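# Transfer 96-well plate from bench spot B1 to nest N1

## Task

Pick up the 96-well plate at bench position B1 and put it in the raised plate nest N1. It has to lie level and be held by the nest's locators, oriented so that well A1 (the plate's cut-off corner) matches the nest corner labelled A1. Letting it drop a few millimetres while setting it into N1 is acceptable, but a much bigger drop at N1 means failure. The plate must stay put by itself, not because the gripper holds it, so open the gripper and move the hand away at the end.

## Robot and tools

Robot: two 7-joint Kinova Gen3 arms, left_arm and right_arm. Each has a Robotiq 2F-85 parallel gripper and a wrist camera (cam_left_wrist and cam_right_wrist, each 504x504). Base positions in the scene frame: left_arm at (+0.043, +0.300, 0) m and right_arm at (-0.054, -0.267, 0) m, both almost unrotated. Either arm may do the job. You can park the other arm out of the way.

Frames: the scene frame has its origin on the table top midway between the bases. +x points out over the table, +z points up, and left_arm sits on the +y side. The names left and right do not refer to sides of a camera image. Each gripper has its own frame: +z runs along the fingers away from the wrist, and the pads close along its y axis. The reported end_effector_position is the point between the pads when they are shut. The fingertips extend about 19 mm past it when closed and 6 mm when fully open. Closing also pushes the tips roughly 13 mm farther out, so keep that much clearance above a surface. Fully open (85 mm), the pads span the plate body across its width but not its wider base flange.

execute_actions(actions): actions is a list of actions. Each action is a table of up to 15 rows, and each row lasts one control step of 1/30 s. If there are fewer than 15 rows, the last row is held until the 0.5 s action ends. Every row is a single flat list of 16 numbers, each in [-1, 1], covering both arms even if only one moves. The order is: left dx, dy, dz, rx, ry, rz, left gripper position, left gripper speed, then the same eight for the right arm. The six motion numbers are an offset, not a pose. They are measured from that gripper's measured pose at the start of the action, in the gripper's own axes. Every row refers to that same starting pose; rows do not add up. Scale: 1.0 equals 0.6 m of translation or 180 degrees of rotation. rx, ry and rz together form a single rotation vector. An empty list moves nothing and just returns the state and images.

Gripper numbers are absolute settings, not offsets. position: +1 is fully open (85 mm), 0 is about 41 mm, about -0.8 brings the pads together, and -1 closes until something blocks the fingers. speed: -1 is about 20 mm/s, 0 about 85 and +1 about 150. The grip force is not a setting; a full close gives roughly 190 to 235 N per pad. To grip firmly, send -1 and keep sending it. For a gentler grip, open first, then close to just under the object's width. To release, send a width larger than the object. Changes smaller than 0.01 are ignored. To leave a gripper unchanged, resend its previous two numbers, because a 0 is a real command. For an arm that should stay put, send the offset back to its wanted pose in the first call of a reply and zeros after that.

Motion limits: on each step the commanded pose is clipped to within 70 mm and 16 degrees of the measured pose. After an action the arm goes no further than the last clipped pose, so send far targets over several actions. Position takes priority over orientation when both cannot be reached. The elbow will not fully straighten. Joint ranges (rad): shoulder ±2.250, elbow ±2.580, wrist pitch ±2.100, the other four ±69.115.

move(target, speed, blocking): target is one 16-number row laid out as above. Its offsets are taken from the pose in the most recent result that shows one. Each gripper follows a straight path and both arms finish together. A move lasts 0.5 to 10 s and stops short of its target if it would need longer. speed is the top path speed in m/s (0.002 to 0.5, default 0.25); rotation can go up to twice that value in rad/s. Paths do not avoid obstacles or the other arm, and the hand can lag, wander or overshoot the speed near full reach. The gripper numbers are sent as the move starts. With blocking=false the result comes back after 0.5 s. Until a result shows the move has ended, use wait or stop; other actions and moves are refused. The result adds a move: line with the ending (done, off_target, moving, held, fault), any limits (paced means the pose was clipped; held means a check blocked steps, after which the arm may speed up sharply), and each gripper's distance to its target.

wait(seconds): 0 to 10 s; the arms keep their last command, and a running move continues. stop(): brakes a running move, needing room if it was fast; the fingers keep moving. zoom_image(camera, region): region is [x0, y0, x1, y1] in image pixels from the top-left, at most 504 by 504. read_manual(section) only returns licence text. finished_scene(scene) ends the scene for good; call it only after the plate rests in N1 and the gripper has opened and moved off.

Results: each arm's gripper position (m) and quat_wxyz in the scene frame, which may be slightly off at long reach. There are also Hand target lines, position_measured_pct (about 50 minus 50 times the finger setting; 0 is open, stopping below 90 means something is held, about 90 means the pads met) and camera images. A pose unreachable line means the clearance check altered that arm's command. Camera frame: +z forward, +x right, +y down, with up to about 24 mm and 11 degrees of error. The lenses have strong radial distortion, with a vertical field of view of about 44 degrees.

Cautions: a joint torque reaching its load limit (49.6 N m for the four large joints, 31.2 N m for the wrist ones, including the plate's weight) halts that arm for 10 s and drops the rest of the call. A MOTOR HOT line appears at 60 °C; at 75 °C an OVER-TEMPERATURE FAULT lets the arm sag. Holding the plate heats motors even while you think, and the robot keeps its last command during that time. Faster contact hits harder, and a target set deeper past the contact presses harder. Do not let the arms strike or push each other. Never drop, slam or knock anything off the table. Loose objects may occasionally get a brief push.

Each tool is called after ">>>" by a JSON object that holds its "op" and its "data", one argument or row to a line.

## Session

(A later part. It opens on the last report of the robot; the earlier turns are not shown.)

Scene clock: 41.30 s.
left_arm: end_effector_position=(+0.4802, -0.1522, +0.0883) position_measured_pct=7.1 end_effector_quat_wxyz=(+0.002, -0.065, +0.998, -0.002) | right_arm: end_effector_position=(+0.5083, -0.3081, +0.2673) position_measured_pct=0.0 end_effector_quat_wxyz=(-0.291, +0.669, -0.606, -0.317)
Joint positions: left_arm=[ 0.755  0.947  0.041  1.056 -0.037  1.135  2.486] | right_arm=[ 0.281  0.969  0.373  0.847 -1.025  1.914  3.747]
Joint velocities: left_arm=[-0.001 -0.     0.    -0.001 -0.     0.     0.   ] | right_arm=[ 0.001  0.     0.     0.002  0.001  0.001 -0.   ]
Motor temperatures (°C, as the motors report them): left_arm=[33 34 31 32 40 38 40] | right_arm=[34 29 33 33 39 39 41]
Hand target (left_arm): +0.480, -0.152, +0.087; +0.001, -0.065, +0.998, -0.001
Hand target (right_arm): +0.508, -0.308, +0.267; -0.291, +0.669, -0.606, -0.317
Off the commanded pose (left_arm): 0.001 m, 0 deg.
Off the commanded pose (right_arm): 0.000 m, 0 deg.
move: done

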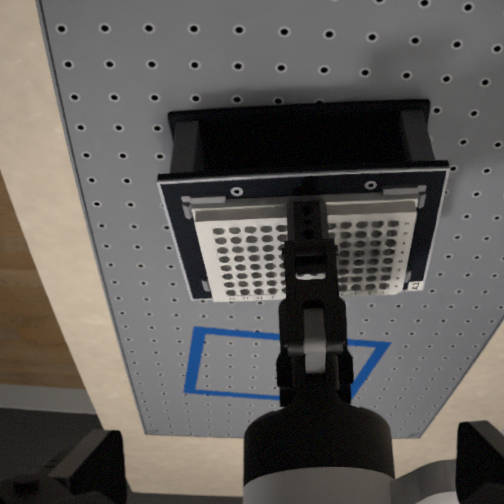

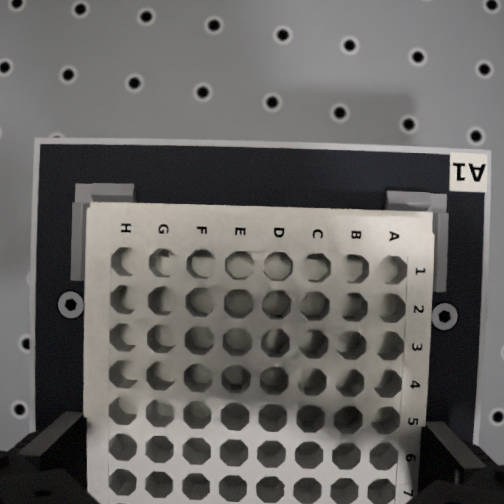

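>>> {"op": "execute_actions", "data": {
  "actions": [
    [[0,0,0,0,0,0,1,-1, 0,0,0,0,0,0,1,0]]
  ]
}}

>>> {"op": "move", "data": {
  "target": [-0.09,0,-0.25,0,0,0,1,-1, 0,0,0,0,0,0,1,0],
  "speed": 0.15
}}

>>> {"op": "zoom_image", "data": {
  "camera": "cam_left_wrist",
  "region": [150, 160, 460, 320]
}}

Scene clock: 42.57 s.
left_arm: end_effector_position=(+0.4802, -0.1522, +0.0884) position_measured_pct=0.0 end_effector_quat_wxyz=(+0.002, -0.065, +0.998, -0.002) | right_arm: end_effector_position=(+0.5083, -0.3081, +0.2673) position_measured_pct=0.0 end_effector_quat_wxyz=(-0.291, +0.669, -0.606, -0.317)
Joint positions: left_arm=[ 0.755  0.947  0.041  1.056 -0.037  1.135  2.486] | right_arm=[ 0.281  0.969  0.373  0.847 -1.025  1.914  3.747]
Joint velocities: left_arm=[ 0.     0.001 -0.001  0.    -0.    -0.    -0.   ] | right_arm=[ 0.     0.    -0.001 -0.    -0.     0.    -0.   ]
Motor temperatures (°C, as the motors report them): left_arm=[33 34 31 32 40 38 40] | right_arm=[34 29 33 33 39 39 41]
Hand target (left_arm): +0.480, -0.152, +0.088; +0.002, -0.065, +0.998, -0.002
Hand target (right_arm): +0.508, -0.308, +0.267; -0.291, +0.669, -0.606, -0.317
Off the commanded pose (left_arm): 0.000 m, 0 deg.
Off the commanded pose (right_arm): 0.000 m, 0 deg.

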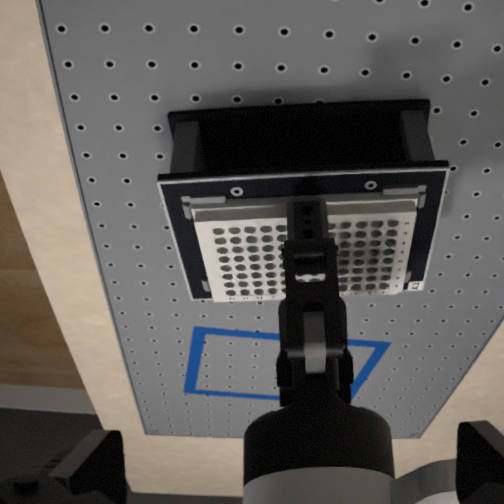

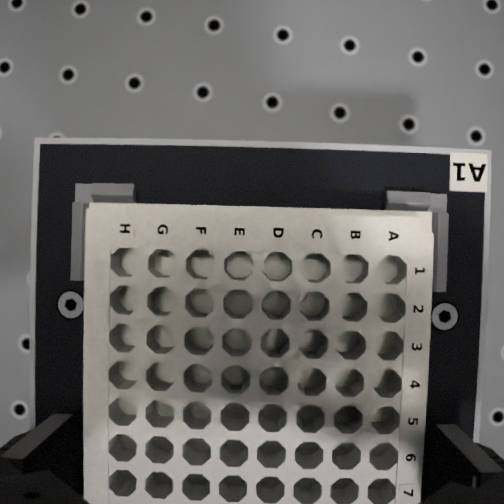

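Scene clock: 44.03 s.
left_arm: end_effector_position=(+0.5332, -0.1446, +0.2392) position_measured_pct=0.0 end_effector_quat_wxyz=(+0.002, -0.065, +0.998, -0.002) | right_arm: end_effector_position=(+0.5083, -0.3081, +0.2673) position_measured_pct=0.0 end_effector_quat_wxyz=(-0.291, +0.669, -0.606, -0.317)
Joint positions: left_arm=[ 0.695  0.967  0.058  0.52  -0.048  1.649  2.416] | right_arm=[ 0.281  0.969  0.373  0.847 -1.025  1.914  3.747]
Joint velocities: left_arm=[ 0.001  0.011 -0.001 -0.006  0.     0.001 -0.   ] | right_arm=[-0.     0.     0.     0.001 -0.001 -0.     0.002]
Motor temperatures (°C, as the motors report them): left_arm=[33 34 31 32 40 38 40] | right_arm=[34 29 33 33 39 39 41]
Hand target (left_arm): +0.533, -0.145, +0.239; +0.002, -0.065, +0.998, -0.002
Hand target (right_arm): +0.508, -0.308, +0.267; -0.291, +0.669, -0.606, -0.317
Off the commanded pose (left_arm): 0.001 m, 0 deg.
Off the commanded pose (right_arm): 0.000 m, 0 deg.
move: done

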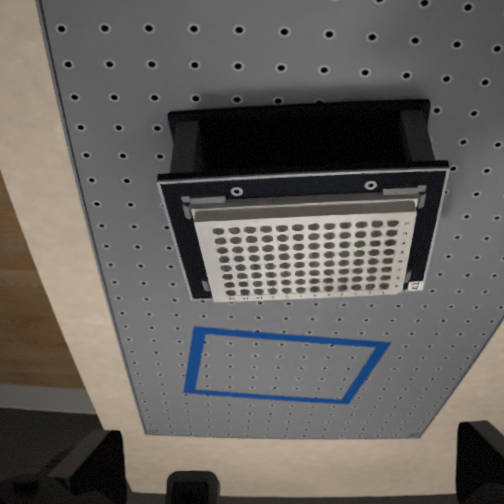

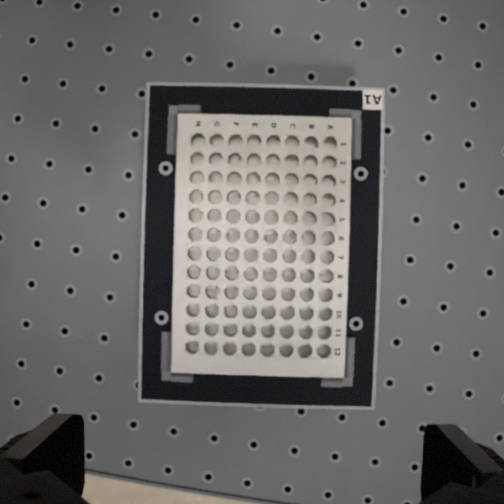

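Region (150, 160, 460, 320) of cam_left_wrist's 504x504 image, scaled by 1.626; it fills the top 260 rows of this view, and the rest is white.

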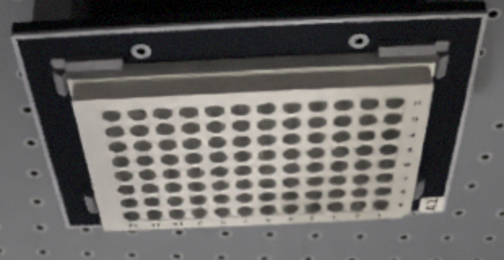

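>>> {"op": "zoom_image", "data": {
  "camera": "cam_left_wrist",
  "region": [160, 170, 260, 270]
}}

>>> {"op": "zoom_image", "data": {
  "camera": "cam_left_wrist",
  "region": [350, 160, 450, 260]
}}

>>> {"op": "zoom_image", "data": {
  "camera": "cam_right_wrist",
  "region": [130, 300, 390, 420]
}}

>>> {"op": "zoom_image", "data": {
  "camera": "cam_right_wrist",
  "region": [130, 70, 390, 190]
}}

Region (160, 170, 260, 270) of cam_left_wrist's 504x504 image, scaled by 5.040.

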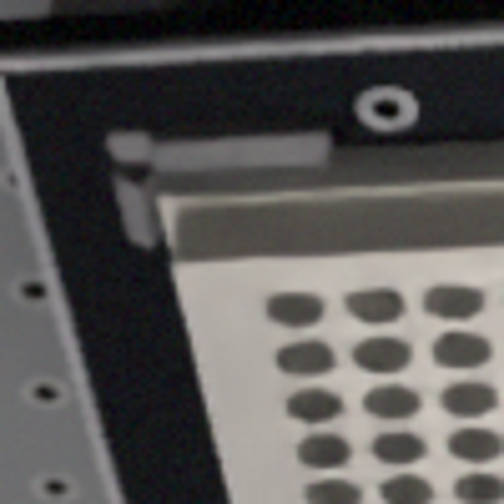

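Region (350, 160, 450, 260) of cam_left_wrist's 504x504 image, scaled by 5.040.

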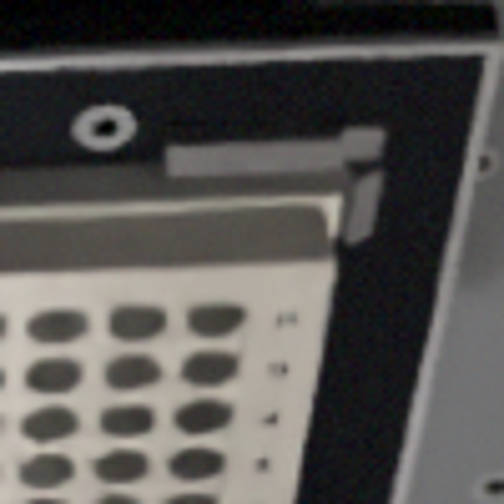

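Region (130, 300, 390, 420) of cam_right_wrist's 504x504 image, scaled by 1.938; it fills the top 233 rows of this view, and the rest is white.

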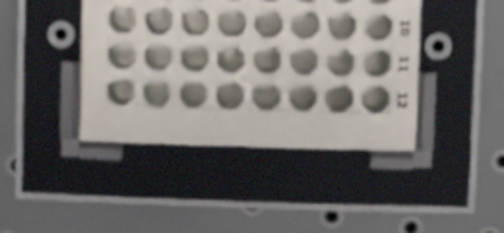

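Region (130, 70, 390, 190) of cam_right_wrist's 504x504 image, scaled by 1.938; it fills the top 233 rows of this view, and the rest is white.

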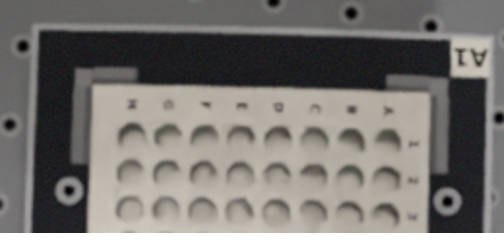

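>>> {"op": "move", "data": {
  "target": [0.1,0.3,0,0,0,0,1,-1, 0,0,0,0,0,0,1,0],
  "speed": 0.3
}}

Scene clock: 48.13 s.
left_arm: end_effector_position=(+0.4502, +0.0257, +0.2383) position_measured_pct=0.0 end_effector_quat_wxyz=(+0.002, -0.065, +0.998, -0.002) | right_arm: end_effector_position=(+0.5083, -0.3081, +0.2673) position_measured_pct=0.0 end_effector_quat_wxyz=(-0.291, +0.669, -0.606, -0.317)
Joint positions: left_arm=[ 0.535  0.478  0.026  1.446 -0.013  1.212  2.254] | right_arm=[ 0.281  0.969  0.373  0.847 -1.025  1.914  3.747]
Joint velocities: left_arm=[-0.001 -0.005 -0.002  0.002  0.001 -0.001 -0.001] | right_arm=[-0.     0.001 -0.    -0.    -0.001 -0.    -0.   ]
Motor temperatures (°C, as the motors report them): left_arm=[33 34 31 32 40 38 40] | right_arm=[34 29 33 33 39 39 41]
Hand target (left_arm): +0.450, +0.026, +0.239; +0.002, -0.065, +0.998, -0.002
Hand target (right_arm): +0.508, -0.308, +0.267; -0.291, +0.669, -0.606, -0.317
Off the commanded pose (left_arm): 0.000 m, 0 deg.
Off the commanded pose (right_arm): 0.000 m, 0 deg.
move: done

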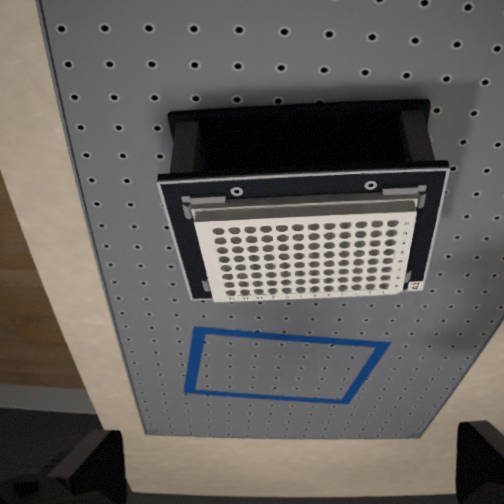

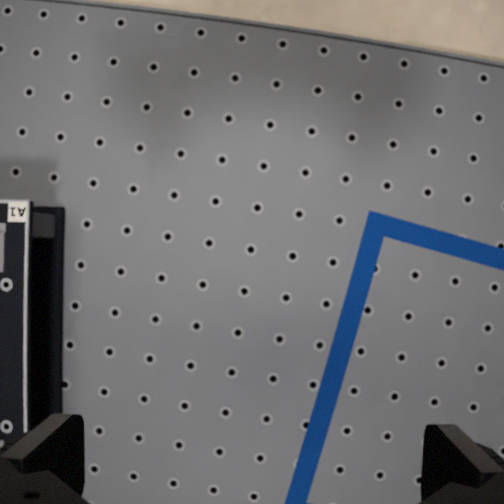

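>>> {"op": "finished_scene", "data": {
  "scene": 1
}}

The scene is finished: the task was done.


## Next scene

The same job, from a new start.

>>> {"op": "execute_actions", "data": {
  "actions": []
}}

Scene clock: 0.00 s.
left_arm: end_effector_position=(+0.4935, +0.3050, +0.1993) position_measured_pct=0.0 end_effector_quat_wxyz=(-0.001, -0.005, +1.000, -0.000) | right_arm: end_effector_position=(+0.5301, +0.0515, +0.1573) position_measured_pct=0.0 end_effector_quat_wxyz=(-0.054, +0.423, +0.903, -0.052)
Joint positions: left_arm=[-0.057  0.435  0.001  1.655 -0.     1.053  1.514] | right_arm=[-0.539  1.27   0.298  0.141 -0.315  1.884  0.19 ]
Joint velocities: left_arm=[-0.001 -0.    -0.001  0.    -0.    -0.     0.   ] | right_arm=[-0.    -0.001 -0.     0.001  0.001 -0.     0.001]
Motor temperatures (°C, as the motors report them): left_arm=[33 34 31 32 40 38 40] | right_arm=[34 29 33 32 39 39 41]
Hand target (left_arm): +0.493, +0.305, +0.199; -0.001, -0.005, +1.000, -0.000
Hand target (right_arm): +0.530, +0.051, +0.157; -0.054, +0.423, +0.903, -0.052

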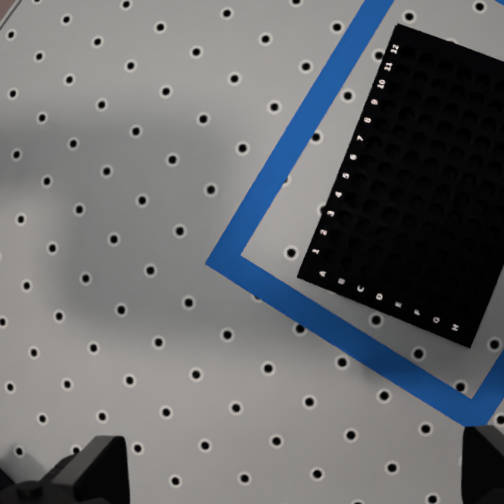

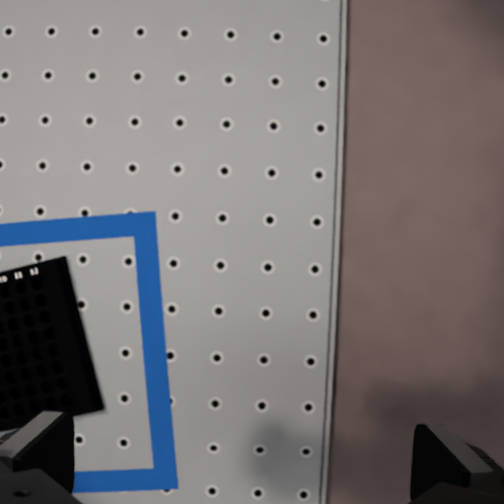

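>>> {"op": "move", "data": {
  "target": [-0.016,-0.249,0.132,0,0,0.4117,1,0, -0.473,-0.536,-0.039,-0.1327,0.2382,0.1898,1,0],
  "speed": 0.3
}}

Scene clock: 6.27 s.
left_arm: end_effector_position=(+0.5046, +0.1554, +0.1202) position_measured_pct=0.0 end_effector_quat_wxyz=(-0.000, +0.598, +0.801, -0.001) | right_arm: end_effector_position=(+0.4687, -0.3708, +0.2089) position_measured_pct=0.0 end_effector_quat_wxyz=(-0.271, +0.653, +0.654, +0.270)
Joint positions: left_arm=[ 0.054  0.627  0.324  1.658 -0.24   0.896  0.748] | right_arm=[ 0.427  0.891  0.195  1.092 -0.783  1.673  0.711]
Joint velocities: left_arm=[-0.001  0.002 -0.    -0.001  0.     0.    -0.   ] | right_arm=[ 0.008  0.006  0.007 -0.    -0.003  0.002  0.003]
Motor temperatures (°C, as the motors report them): left_arm=[33 34 31 32 40 38 40] | right_arm=[34 29 33 33 39 39 41]
Hand target (left_arm): +0.505, +0.155, +0.120; -0.000, +0.599, +0.801, -0.001
Hand target (right_arm): +0.469, -0.371, +0.209; -0.271, +0.653, +0.653, +0.270
Off the commanded pose (left_arm): 0.000 m, 0 deg.
Off the commanded pose (right_arm): 0.002 m, 0 deg.
move: done

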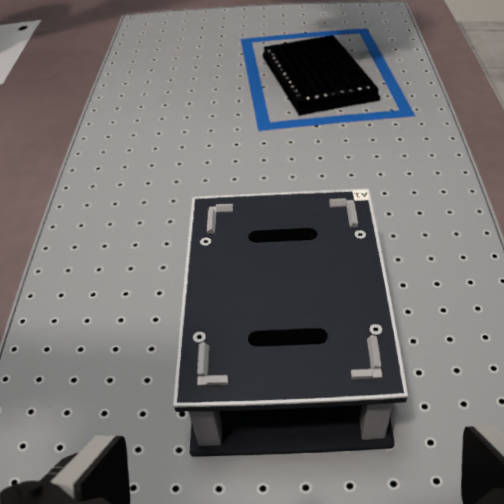

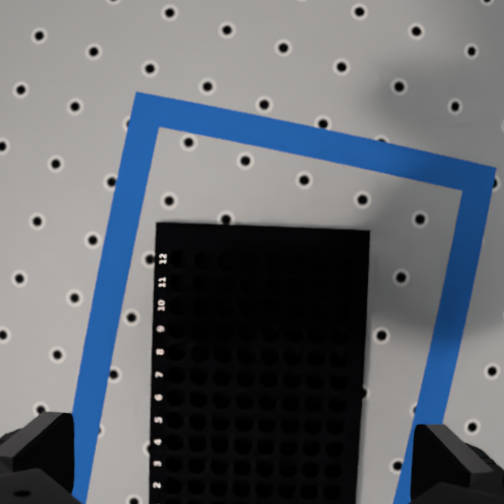

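>>> {"op": "move", "data": {
  "target": [-0.004,0.0053,0.135,0,0,0,1,0, 0,0,-0.07,0,0,0,1,0],
  "speed": 0.15
}}

>>> {"op": "zoom_image", "data": {
  "camera": "cam_right_wrist",
  "region": [30, 380, 154, 504]
}}

>>> {"op": "zoom_image", "data": {
  "camera": "cam_right_wrist",
  "region": [340, 380, 464, 504]
}}

>>> {"op": "zoom_image", "data": {
  "camera": "cam_left_wrist",
  "region": [230, 0, 430, 150]
}}

Scene clock: 8.37 s.
left_arm: end_effector_position=(+0.5084, +0.1541, +0.0393) position_measured_pct=0.0 end_effector_quat_wxyz=(+0.000, +0.598, +0.801, -0.001) | right_arm: end_effector_position=(+0.4688, -0.4005, +0.2387) position_measured_pct=0.0 end_effector_quat_wxyz=(-0.271, +0.653, +0.654, +0.270)
Joint positions: left_arm=[ 0.088  0.768  0.274  1.708 -0.292  0.706  0.791] | right_arm=[ 0.475  0.905  0.201  0.961 -0.78   1.784  0.668]
Joint velocities: left_arm=[ 0.002  0.006  0.001  0.001 -0.001  0.     0.   ] | right_arm=[ 0.001  0.003 -0.    -0.003  0.001  0.001  0.   ]
Motor temperatures (°C, as the motors report them): left_arm=[33 34 31 32 40 38 40] | right_arm=[34 29 33 33 39 39 41]
Hand target (left_arm): +0.508, +0.154, +0.039; -0.000, +0.598, +0.801, -0.001
Hand target (right_arm): +0.469, -0.401, +0.239; -0.271, +0.653, +0.654, +0.270
Off the commanded pose (left_arm): 0.000 m, 0 deg.
Off the commanded pose (right_arm): 0.000 m, 0 deg.
move: done

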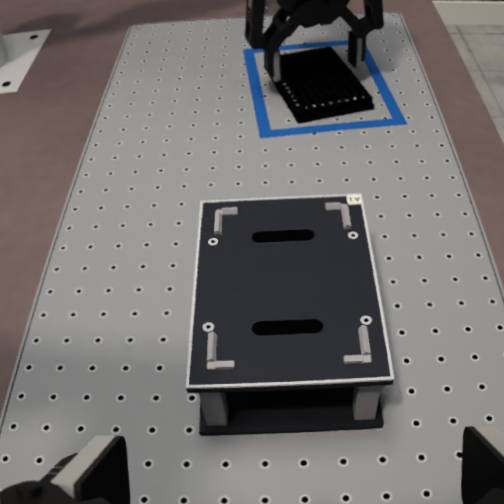

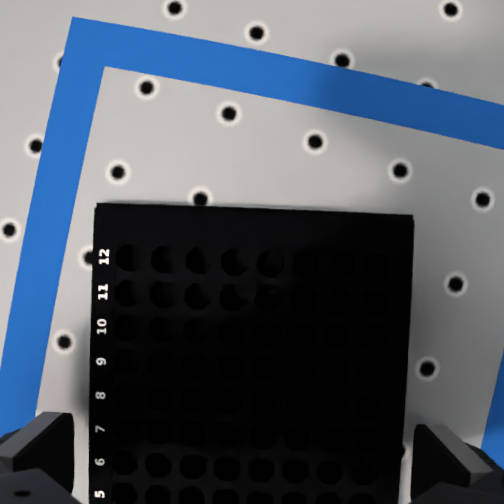

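Region (30, 380, 154, 504) of cam_right_wrist's 504x504 image, scaled by 4.065.

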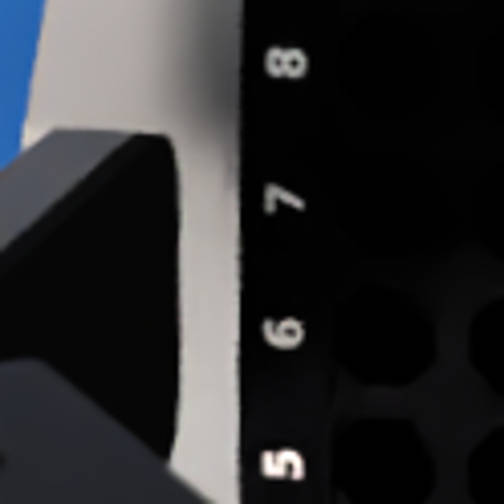

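Region (340, 380, 464, 504) of cam_right_wrist's 504x504 image, scaled by 4.065.

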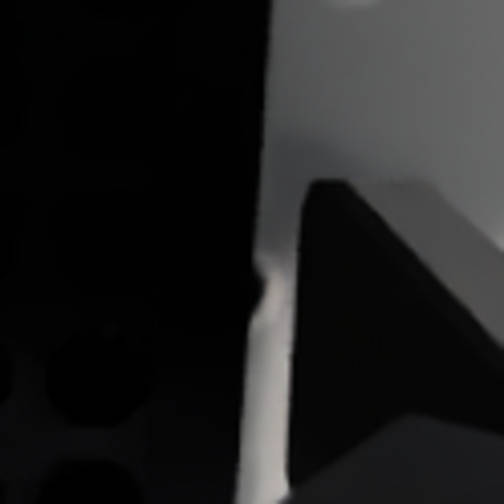

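Region (230, 0, 430, 150) of cam_left_wrist's 504x504 image, scaled by 2.520; it fills the top 378 rows of this view, and the rest is white.

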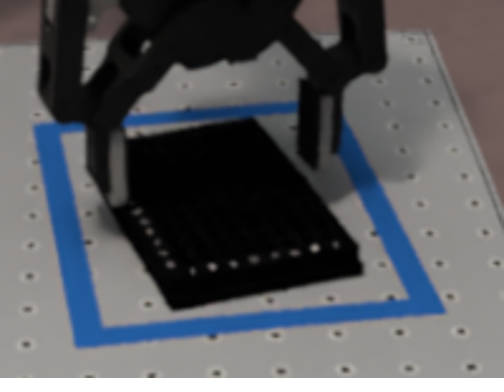

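>>> {"op": "move", "data": {
  "target": [0,0.0007,0.0213,0,0,0,1,0, 0,0,0,0,0,0,1,0],
  "speed": 0.04
}}

>>> {"op": "execute_actions", "data": {
  "actions": [
    [[0,0,0,0,0,0,0.8,-1, 0,0,0,0,0,0,1,0]]
  ]
}}

Scene clock: 9.70 s.
left_arm: end_effector_position=(+0.5088, +0.1542, +0.0266) position_measured_pct=0.0 end_effector_quat_wxyz=(+0.000, +0.598, +0.801, -0.001) | right_arm: end_effector_position=(+0.4688, -0.4005, +0.2387) position_measured_pct=0.0 end_effector_quat_wxyz=(-0.271, +0.653, +0.654, +0.270)
Joint positions: left_arm=[ 0.094  0.792  0.265  1.712 -0.3    0.677  0.797] | right_arm=[ 0.475  0.905  0.201  0.961 -0.779  1.784  0.668]
Joint velocities: left_arm=[-0.     0.002  0.001 -0.     0.    -0.001  0.   ] | right_arm=[ 0.     0.001 -0.    -0.001  0.     0.     0.001]
Motor temperatures (°C, as the motors report them): left_arm=[33 34 31 32 40 38 40] | right_arm=[34 29 33 33 39 39 41]
Hand target (left_arm): +0.509, +0.154, +0.027; +0.000, +0.598, +0.801, -0.001
Hand target (right_arm): +0.469, -0.401, +0.239; -0.271, +0.653, +0.654, +0.270
Off the commanded pose (left_arm): 0.000 m, 0 deg.
Off the commanded pose (right_arm): 0.000 m, 0 deg.
move: done

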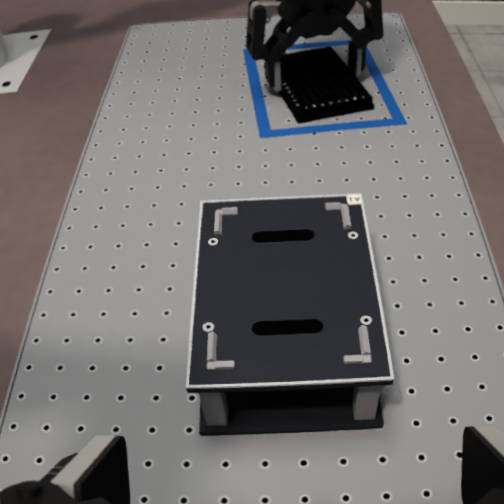

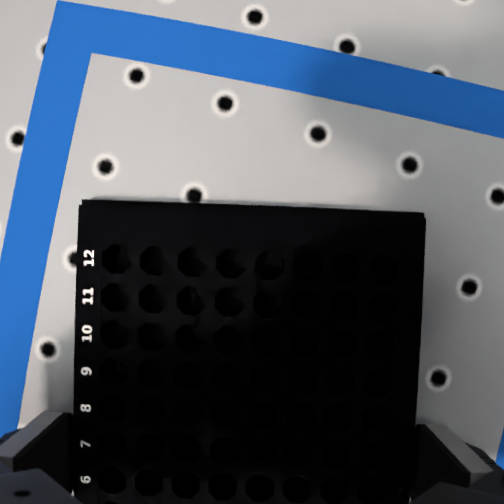

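Scene clock: 10.20 s.
left_arm: end_effector_position=(+0.5088, +0.1542, +0.0276) position_measured_pct=6.7 end_effector_quat_wxyz=(+0.000, +0.598, +0.801, -0.000) | right_arm: end_effector_position=(+0.4688, -0.4005, +0.2387) position_measured_pct=0.0 end_effector_quat_wxyz=(-0.271, +0.653, +0.654, +0.270)
Joint positions: left_arm=[ 0.094  0.79   0.265  1.712 -0.3    0.679  0.797] | right_arm=[ 0.475  0.905  0.201  0.961 -0.779  1.784  0.668]
Joint velocities: left_arm=[-0.001 -0.004  0.001  0.     0.     0.002  0.   ] | right_arm=[-0.    -0.002 -0.001  0.    -0.    -0.002  0.001]
Motor temperatures (°C, as the motors report them): left_arm=[33 34 31 32 40 38 40] | right_arm=[34 29 33 33 39 39 41]
Hand target (left_arm): +0.509, +0.154, +0.027; +0.000, +0.598, +0.801, -0.001
Hand target (right_arm): +0.469, -0.401, +0.239; -0.271, +0.653, +0.654, +0.270
Off the commanded pose (left_arm): 0.001 m, 0 deg.
Off the commanded pose (right_arm): 0.000 m, 0 deg.

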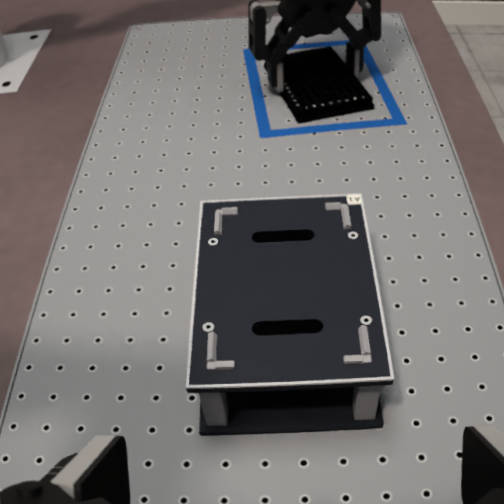

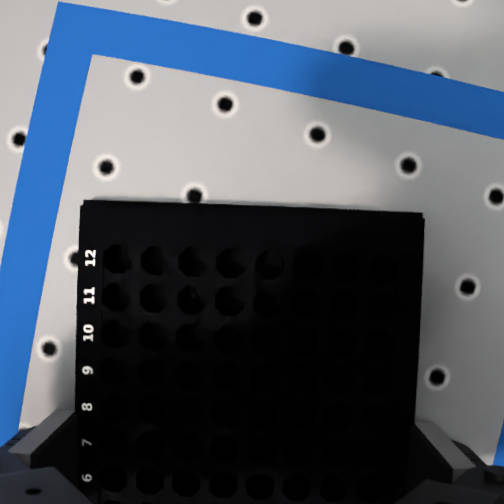

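>>> {"op": "move", "data": {
  "target": [-0.139,-0.0585,-0.167,0,0,-0.333,0.8,-1, 0,0,0,0,0,0,1,0],
  "speed": 0.4
}}

>>> {"op": "move", "data": {
  "target": [-0.048,-0.4205,0.013,0,0,-0.575,0.8,-1, 0,0,0,0,0,0,1,0],
  "speed": 0.4
}}

Scene clock: 14.43 s.
left_arm: end_effector_position=(+0.4991, +0.0646, +0.1279) position_measured_pct=7.1 end_effector_quat_wxyz=(+0.000, +0.118, +0.993, -0.000) | right_arm: end_effector_position=(+0.4688, -0.4005, +0.2387) position_measured_pct=0.0 end_effector_quat_wxyz=(-0.271, +0.653, +0.654, +0.270)
Joint positions: left_arm=[ 0.425  0.651  0.021  1.531 -0.015  0.959  1.774] | right_arm=[ 0.475  0.905  0.201  0.961 -0.779  1.784  0.668]
Joint velocities: left_arm=[ 0.004  0.     0.004 -0.    -0.003 -0.     0.003] | right_arm=[-0.     0.001 -0.001 -0.001  0.    -0.    -0.001]
Motor temperatures (°C, as the motors report them): left_arm=[33 34 31 32 40 38 40] | right_arm=[34 29 33 33 39 39 41]
Hand target (left_arm): +0.499, +0.064, +0.128; +0.000, +0.118, +0.993, -0.000
Hand target (right_arm): +0.469, -0.401, +0.239; -0.271, +0.653, +0.654, +0.270
Off the commanded pose (left_arm): 0.000 m, 0 deg.
Off the commanded pose (right_arm): 0.000 m, 0 deg.
move: done

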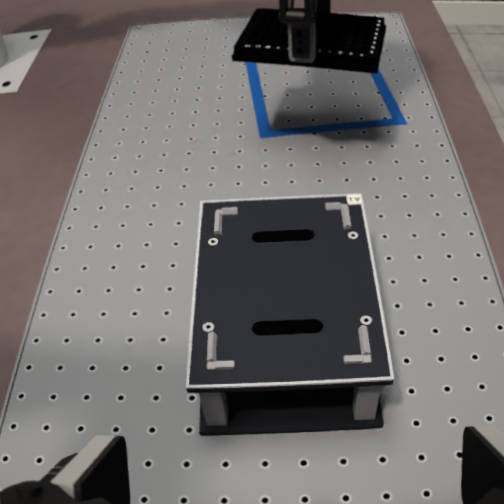

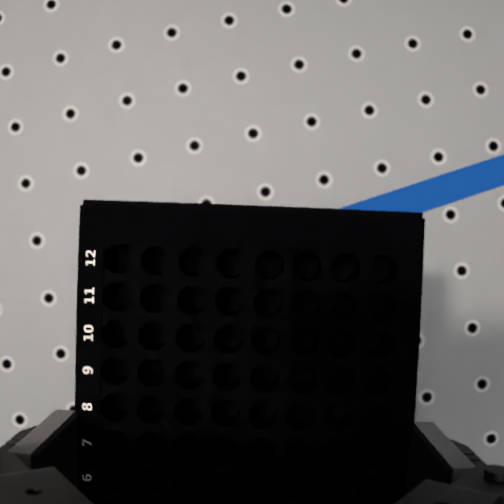

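Scene clock: 17.10 s.
left_arm: end_effector_position=(+0.4681, -0.1876, +0.1205) position_measured_pct=7.1 end_effector_quat_wxyz=(+0.000, +0.707, -0.707, +0.001) | right_arm: end_effector_position=(+0.4688, -0.4005, +0.2387) position_measured_pct=0.0 end_effector_quat_wxyz=(-0.271, +0.653, +0.654, +0.270)
Joint positions: left_arm=[ 0.967  0.985 -0.379  0.897  0.326  1.307  3.793] | right_arm=[ 0.475  0.905  0.201  0.961 -0.779  1.784  0.668]
Joint velocities: left_arm=[ 0.002  0.01   0.002 -0.004 -0.002  0.002  0.001] | right_arm=[ 0.001 -0.001  0.001 -0.001  0.001  0.     0.   ]
Motor temperatures (°C, as the motors report them): left_arm=[33 34 31 32 40 38 40] | right_arm=[34 30 33 33 39 39 41]
Hand target (left_arm): +0.468, -0.188, +0.120; +0.000, +0.707, -0.708, +0.000
Hand target (right_arm): +0.469, -0.401, +0.239; -0.271, +0.653, +0.654, +0.270
Off the commanded pose (left_arm): 0.000 m, 0 deg.
Off the commanded pose (right_arm): 0.000 m, 0 deg.
move: done

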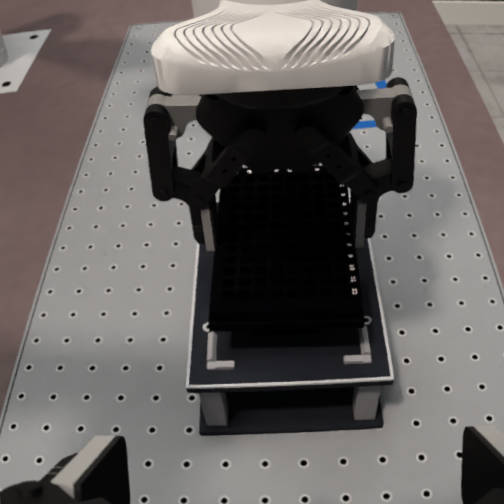

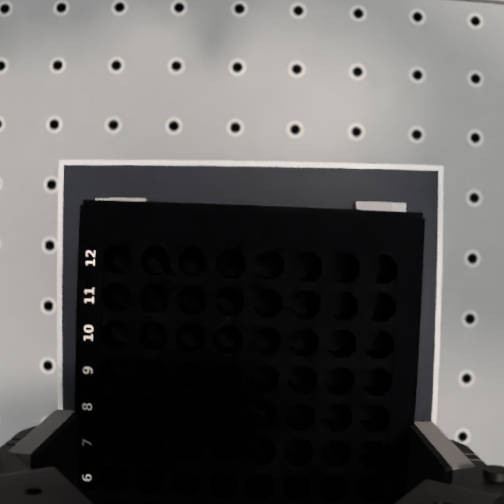

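>>> {"op": "move", "data": {
  "target": [-0.0018,0.0005,0.0385,0,0,-0.0064,0.8,-1, 0,0,0,0,0,0,1,0],
  "speed": 0.06
}}

>>> {"op": "zoom_image", "data": {
  "camera": "cam_right_wrist",
  "region": [20, 130, 190, 300]
}}

>>> {"op": "zoom_image", "data": {
  "camera": "cam_right_wrist",
  "region": [315, 140, 485, 310]
}}

>>> {"op": "zoom_image", "data": {
  "camera": "cam_left_wrist",
  "region": [180, 190, 400, 400]
}}

Scene clock: 19.03 s.
left_arm: end_effector_position=(+0.4678, -0.1865, +0.0974) position_measured_pct=7.5 end_effector_quat_wxyz=(+0.000, +0.714, -0.700, +0.001) | right_arm: end_effector_position=(+0.4688, -0.4005, +0.2387) position_measured_pct=0.0 end_effector_quat_wxyz=(-0.271, +0.653, +0.654, +0.270)
Joint positions: left_arm=[ 0.971  1.005 -0.38   0.933  0.336  1.254  3.803] | right_arm=[ 0.475  0.905  0.201  0.961 -0.779  1.784  0.668]
Joint velocities: left_arm=[ 0.     0.    -0.001  0.001 -0.     0.     0.   ] | right_arm=[-0.     0.001  0.001  0.    -0.001 -0.     0.001]
Motor temperatures (°C, as the motors report them): left_arm=[33 34 31 32 40 38 40] | right_arm=[34 30 33 33 39 39 41]
Hand target (left_arm): +0.468, -0.187, +0.097; +0.000, +0.714, -0.700, +0.001
Hand target (right_arm): +0.469, -0.401, +0.239; -0.271, +0.653, +0.654, +0.270
Off the commanded pose (left_arm): 0.000 m, 0 deg.
Off the commanded pose (right_arm): 0.000 m, 0 deg.
move: done

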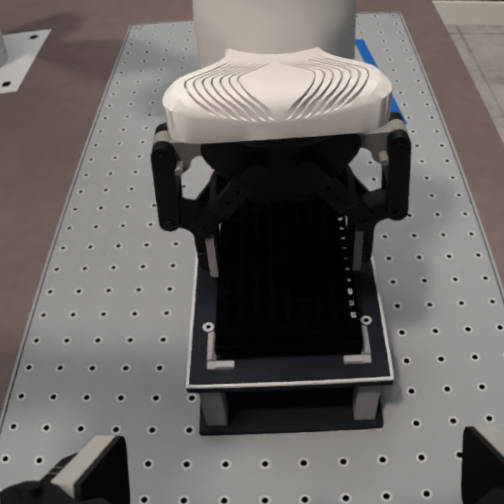

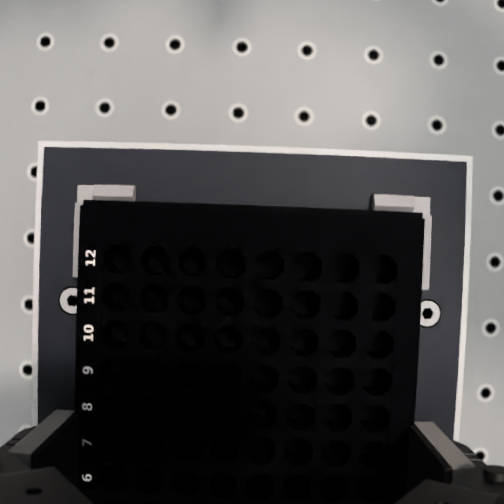

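Region (20, 130, 190, 300) of cam_right_wrist's 504x504 image, scaled by 2.965.

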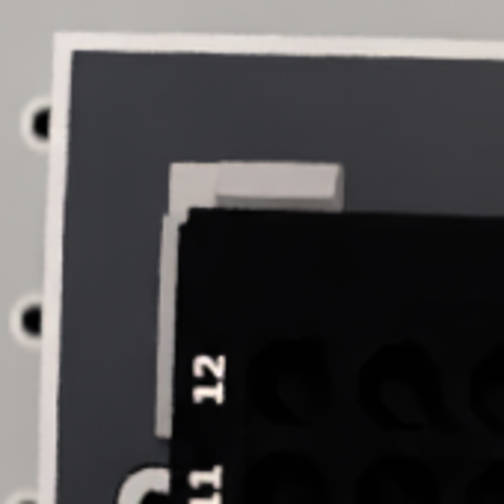

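Region (315, 140, 485, 310) of cam_right_wrist's 504x504 image, scaled by 2.965.

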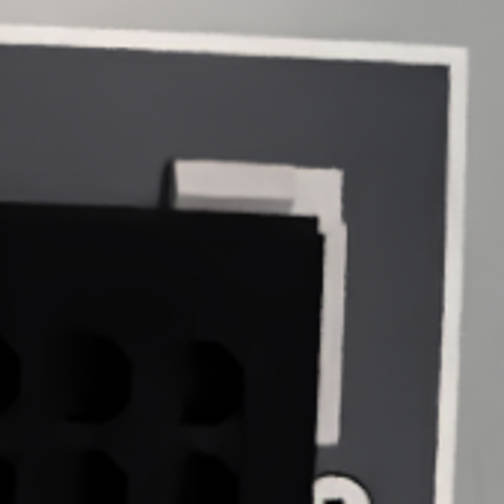

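Region (180, 190, 400, 400) of cam_left_wrist's 504x504 image, scaled by 2.291; it fills the top 481 rows of this view, and the rest is white.

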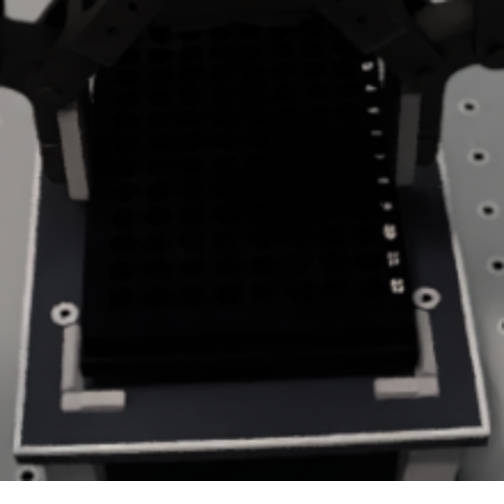

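>>> {"op": "move", "data": {
  "target": [0,0.0007,0.0143,0,0,0,0.8,-1, 0,0,0,0,0,0,1,0],
  "speed": 0.012
}}

>>> {"op": "zoom_image", "data": {
  "camera": "cam_left_wrist",
  "region": [180, 190, 400, 400]
}}

Scene clock: 21.30 s.
left_arm: end_effector_position=(+0.4676, -0.1863, +0.0894) position_measured_pct=7.5 end_effector_quat_wxyz=(+0.000, +0.714, -0.700, +0.001) | right_arm: end_effector_position=(+0.4688, -0.4005, +0.2387) position_measured_pct=0.0 end_effector_quat_wxyz=(-0.271, +0.653, +0.654, +0.270)
Joint positions: left_arm=[ 0.972  1.013 -0.378  0.944  0.339  1.236  3.8  ] | right_arm=[ 0.475  0.905  0.201  0.961 -0.779  1.784  0.668]
Joint velocities: left_arm=[ 0.    -0.    -0.     0.    -0.    -0.001 -0.   ] | right_arm=[ 0.     0.001  0.     0.    -0.001  0.001 -0.   ]
Motor temperatures (°C, as the motors report them): left_arm=[33 34 31 32 40 38 40] | right_arm=[34 30 33 33 39 39 41]
Hand target (left_arm): +0.467, -0.187, +0.089; +0.000, +0.714, -0.700, +0.001
Hand target (right_arm): +0.469, -0.401, +0.239; -0.271, +0.653, +0.654, +0.270
Off the commanded pose (left_arm): 0.001 m, 0 deg.
Off the commanded pose (right_arm): 0.000 m, 0 deg.
move: done

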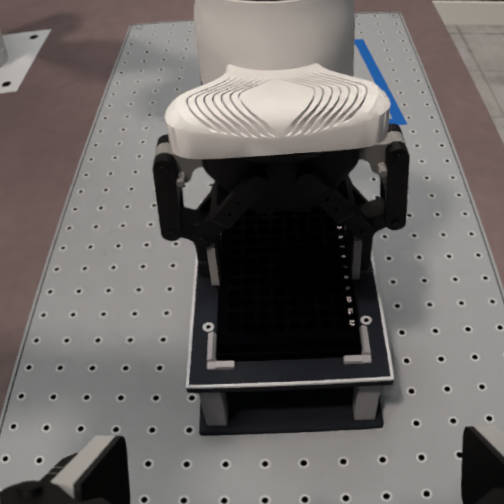

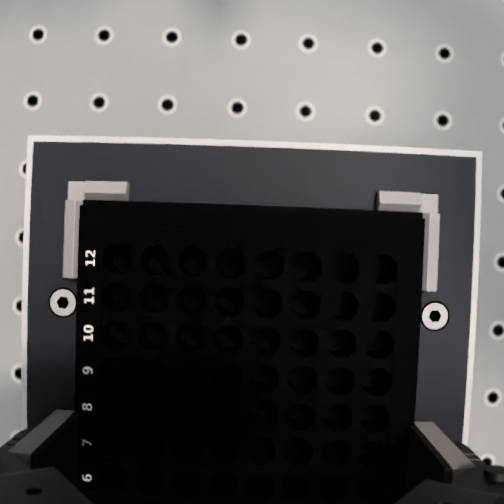

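Region (180, 190, 400, 400) of cam_left_wrist's 504x504 image, scaled by 2.291; it fills the top 481 rows of this view, and the rest is white.

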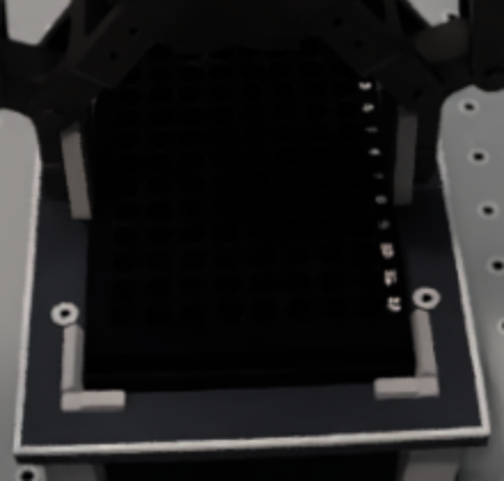

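Stalled at the predicted seated height. Release and retreat up and toward +Y.

>>> {"op": "execute_actions", "data": {
  "actions": [
    [[0,0,0,0,0,0,1,-1, 0,0,0,0,0,0,1,0]]
  ]
}}

>>> {"op": "move", "data": {
  "target": [-0.14,0,-0.27,0,0,0,1,-1, 0,0,0,0,0,0,1,0],
  "speed": 0.2
}}

>>> {"op": "zoom_image", "data": {
  "camera": "cam_left_wrist",
  "region": [180, 180, 400, 400]
}}

Scene clock: 22.93 s.
left_arm: end_effector_position=(+0.4676, -0.1863, +0.0894) position_measured_pct=0.0 end_effector_quat_wxyz=(+0.000, +0.714, -0.700, +0.001) | right_arm: end_effector_position=(+0.4688, -0.4005, +0.2387) position_measured_pct=0.0 end_effector_quat_wxyz=(-0.271, +0.653, +0.654, +0.270)
Joint positions: left_arm=[ 0.972  1.013 -0.378  0.944  0.339  1.236  3.8  ] | right_arm=[ 0.475  0.905  0.201  0.961 -0.779  1.784  0.668]
Joint velocities: left_arm=[ 0.     0.     0.001  0.    -0.     0.    -0.   ] | right_arm=[ 0.    -0.002  0.001  0.    -0.     0.     0.   ]
Motor temperatures (°C, as the motors report them): left_arm=[33 34 31 32 40 38 40] | right_arm=[34 30 33 33 39 39 41]
Hand target (left_arm): +0.468, -0.186, +0.089; +0.000, +0.714, -0.700, +0.001
Hand target (right_arm): +0.469, -0.401, +0.239; -0.271, +0.653, +0.654, +0.270
Off the commanded pose (left_arm): 0.000 m, 0 deg.
Off the commanded pose (right_arm): 0.000 m, 0 deg.

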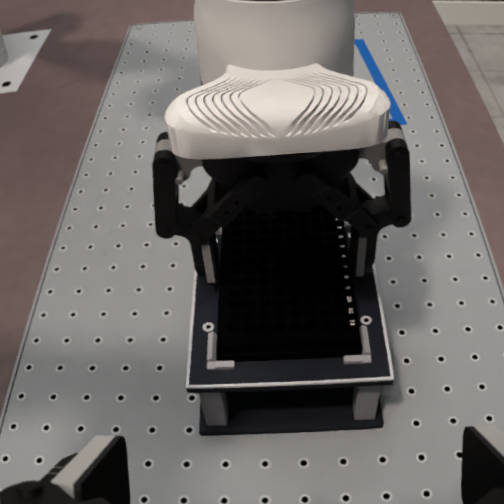

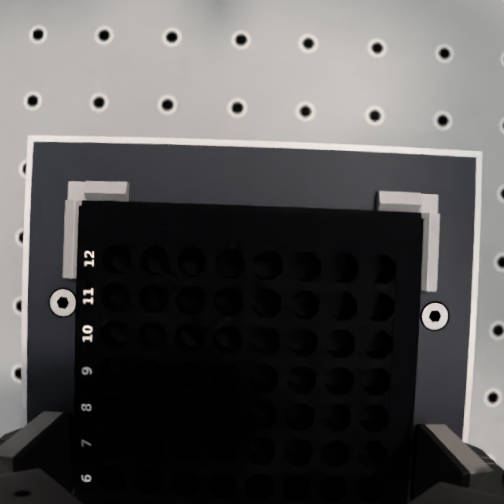

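Scene clock: 24.17 s.
left_arm: end_effector_position=(+0.4657, -0.1023, +0.2512) position_measured_pct=0.0 end_effector_quat_wxyz=(+0.000, +0.714, -0.700, +0.001) | right_arm: end_effector_position=(+0.4688, -0.4005, +0.2387) position_measured_pct=0.0 end_effector_quat_wxyz=(-0.271, +0.653, +0.654, +0.270)
Joint positions: left_arm=[ 0.915  0.727 -0.42   0.999  0.276  1.464  3.714] | right_arm=[ 0.475  0.905  0.201  0.961 -0.78   1.784  0.668]
Joint velocities: left_arm=[-0.002 -0.004 -0.002  0.     0.001  0.    -0.001] | right_arm=[ 0.001 -0.001  0.     0.     0.    -0.    -0.   ]
Motor temperatures (°C, as the motors report them): left_arm=[33 35 31 32 40 38 40] | right_arm=[34 30 33 33 39 39 41]
Hand target (left_arm): +0.466, -0.102, +0.251; +0.000, +0.714, -0.700, +0.001
Hand target (right_arm): +0.469, -0.401, +0.239; -0.271, +0.653, +0.654, +0.270
Off the commanded pose (left_arm): 0.000 m, 0 deg.
Off the commanded pose (right_arm): 0.000 m, 0 deg.
move: done

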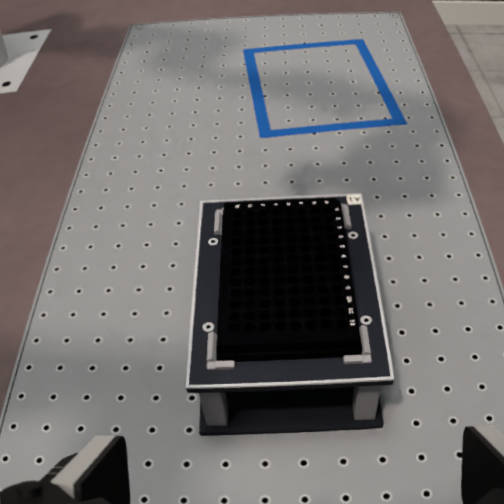

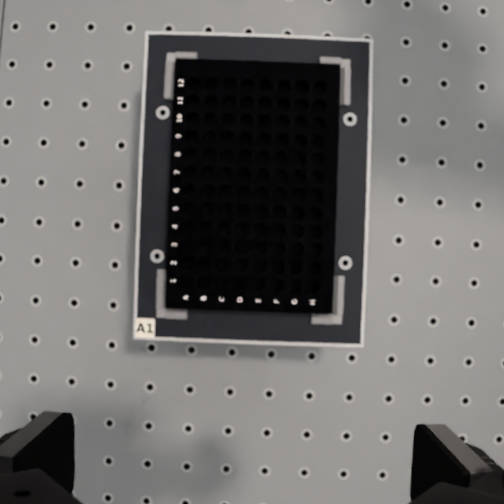

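Region (180, 180, 400, 400) of cam_left_wrist's 504x504 image, scaled by 2.291.

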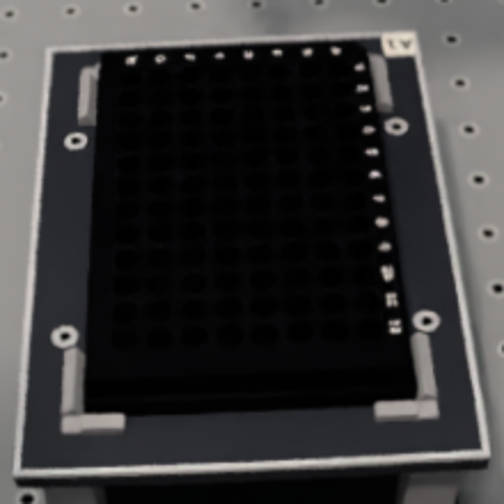

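>>> {"op": "zoom_image", "data": {
  "camera": "cam_right_wrist",
  "region": [125, 240, 375, 355]
}}

>>> {"op": "move", "data": {
  "target": [-0.2,0,0,0,0,0,1,-1, 0,0,0,0,0,0,1,0],
  "speed": 0.3
}}

Region (125, 240, 375, 355) of cam_right_wrist's 504x504 image, scaled by 2.016; it fills the top 232 rows of this view, and the rest is white.

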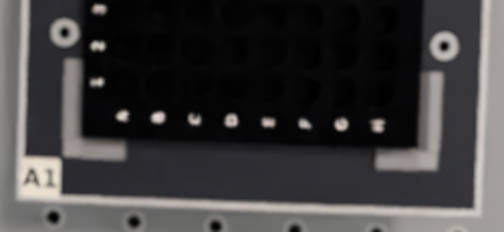

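Scene clock: 25.63 s.
left_arm: end_effector_position=(+0.4633, +0.0176, +0.2508) position_measured_pct=0.0 end_effector_quat_wxyz=(-0.000, +0.714, -0.700, -0.000) | right_arm: end_effector_position=(+0.4688, -0.4005, +0.2387) position_measured_pct=0.0 end_effector_quat_wxyz=(-0.271, +0.653, +0.654, +0.270)
Joint positions: left_arm=[ 0.829  0.542 -0.466  1.342  0.242  1.313  3.51 ] | right_arm=[ 0.475  0.905  0.201  0.961 -0.78   1.784  0.668]
Joint velocities: left_arm=[-0.001 -0.01  -0.005  0.002  0.001  0.    -0.002] | right_arm=[ 0.    -0.    -0.     0.001  0.    -0.001 -0.001]
Motor temperatures (°C, as the motors report them): left_arm=[33 35 31 32 40 38 40] | right_arm=[34 30 33 33 39 39 41]
Hand target (left_arm): +0.463, +0.018, +0.251; -0.000, +0.714, -0.700, +0.001
Hand target (right_arm): +0.469, -0.401, +0.239; -0.271, +0.653, +0.654, +0.270
Off the commanded pose (left_arm): 0.000 m, 0 deg.
Off the commanded pose (right_arm): 0.000 m, 0 deg.
move: done

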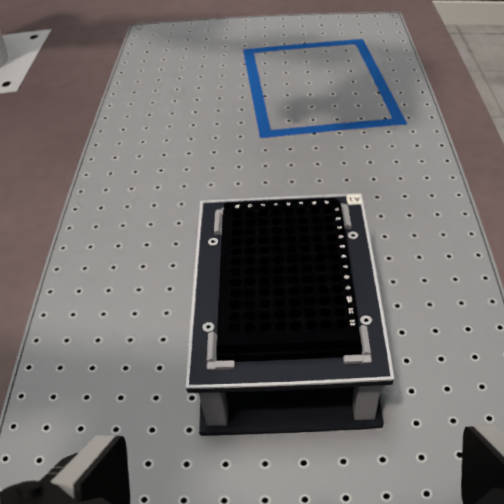

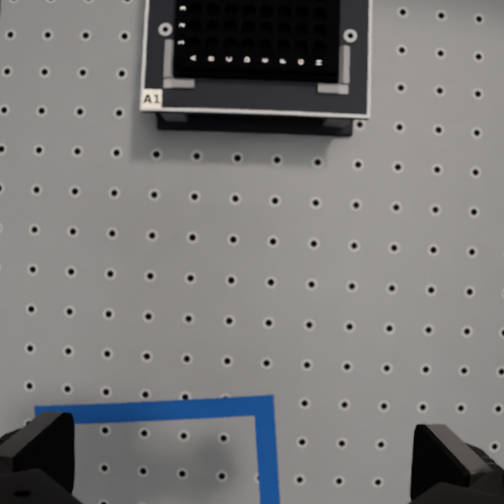

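>>> {"op": "finished_scene", "data": {
  "scene": 2
}}

The scene is finished: the task was done.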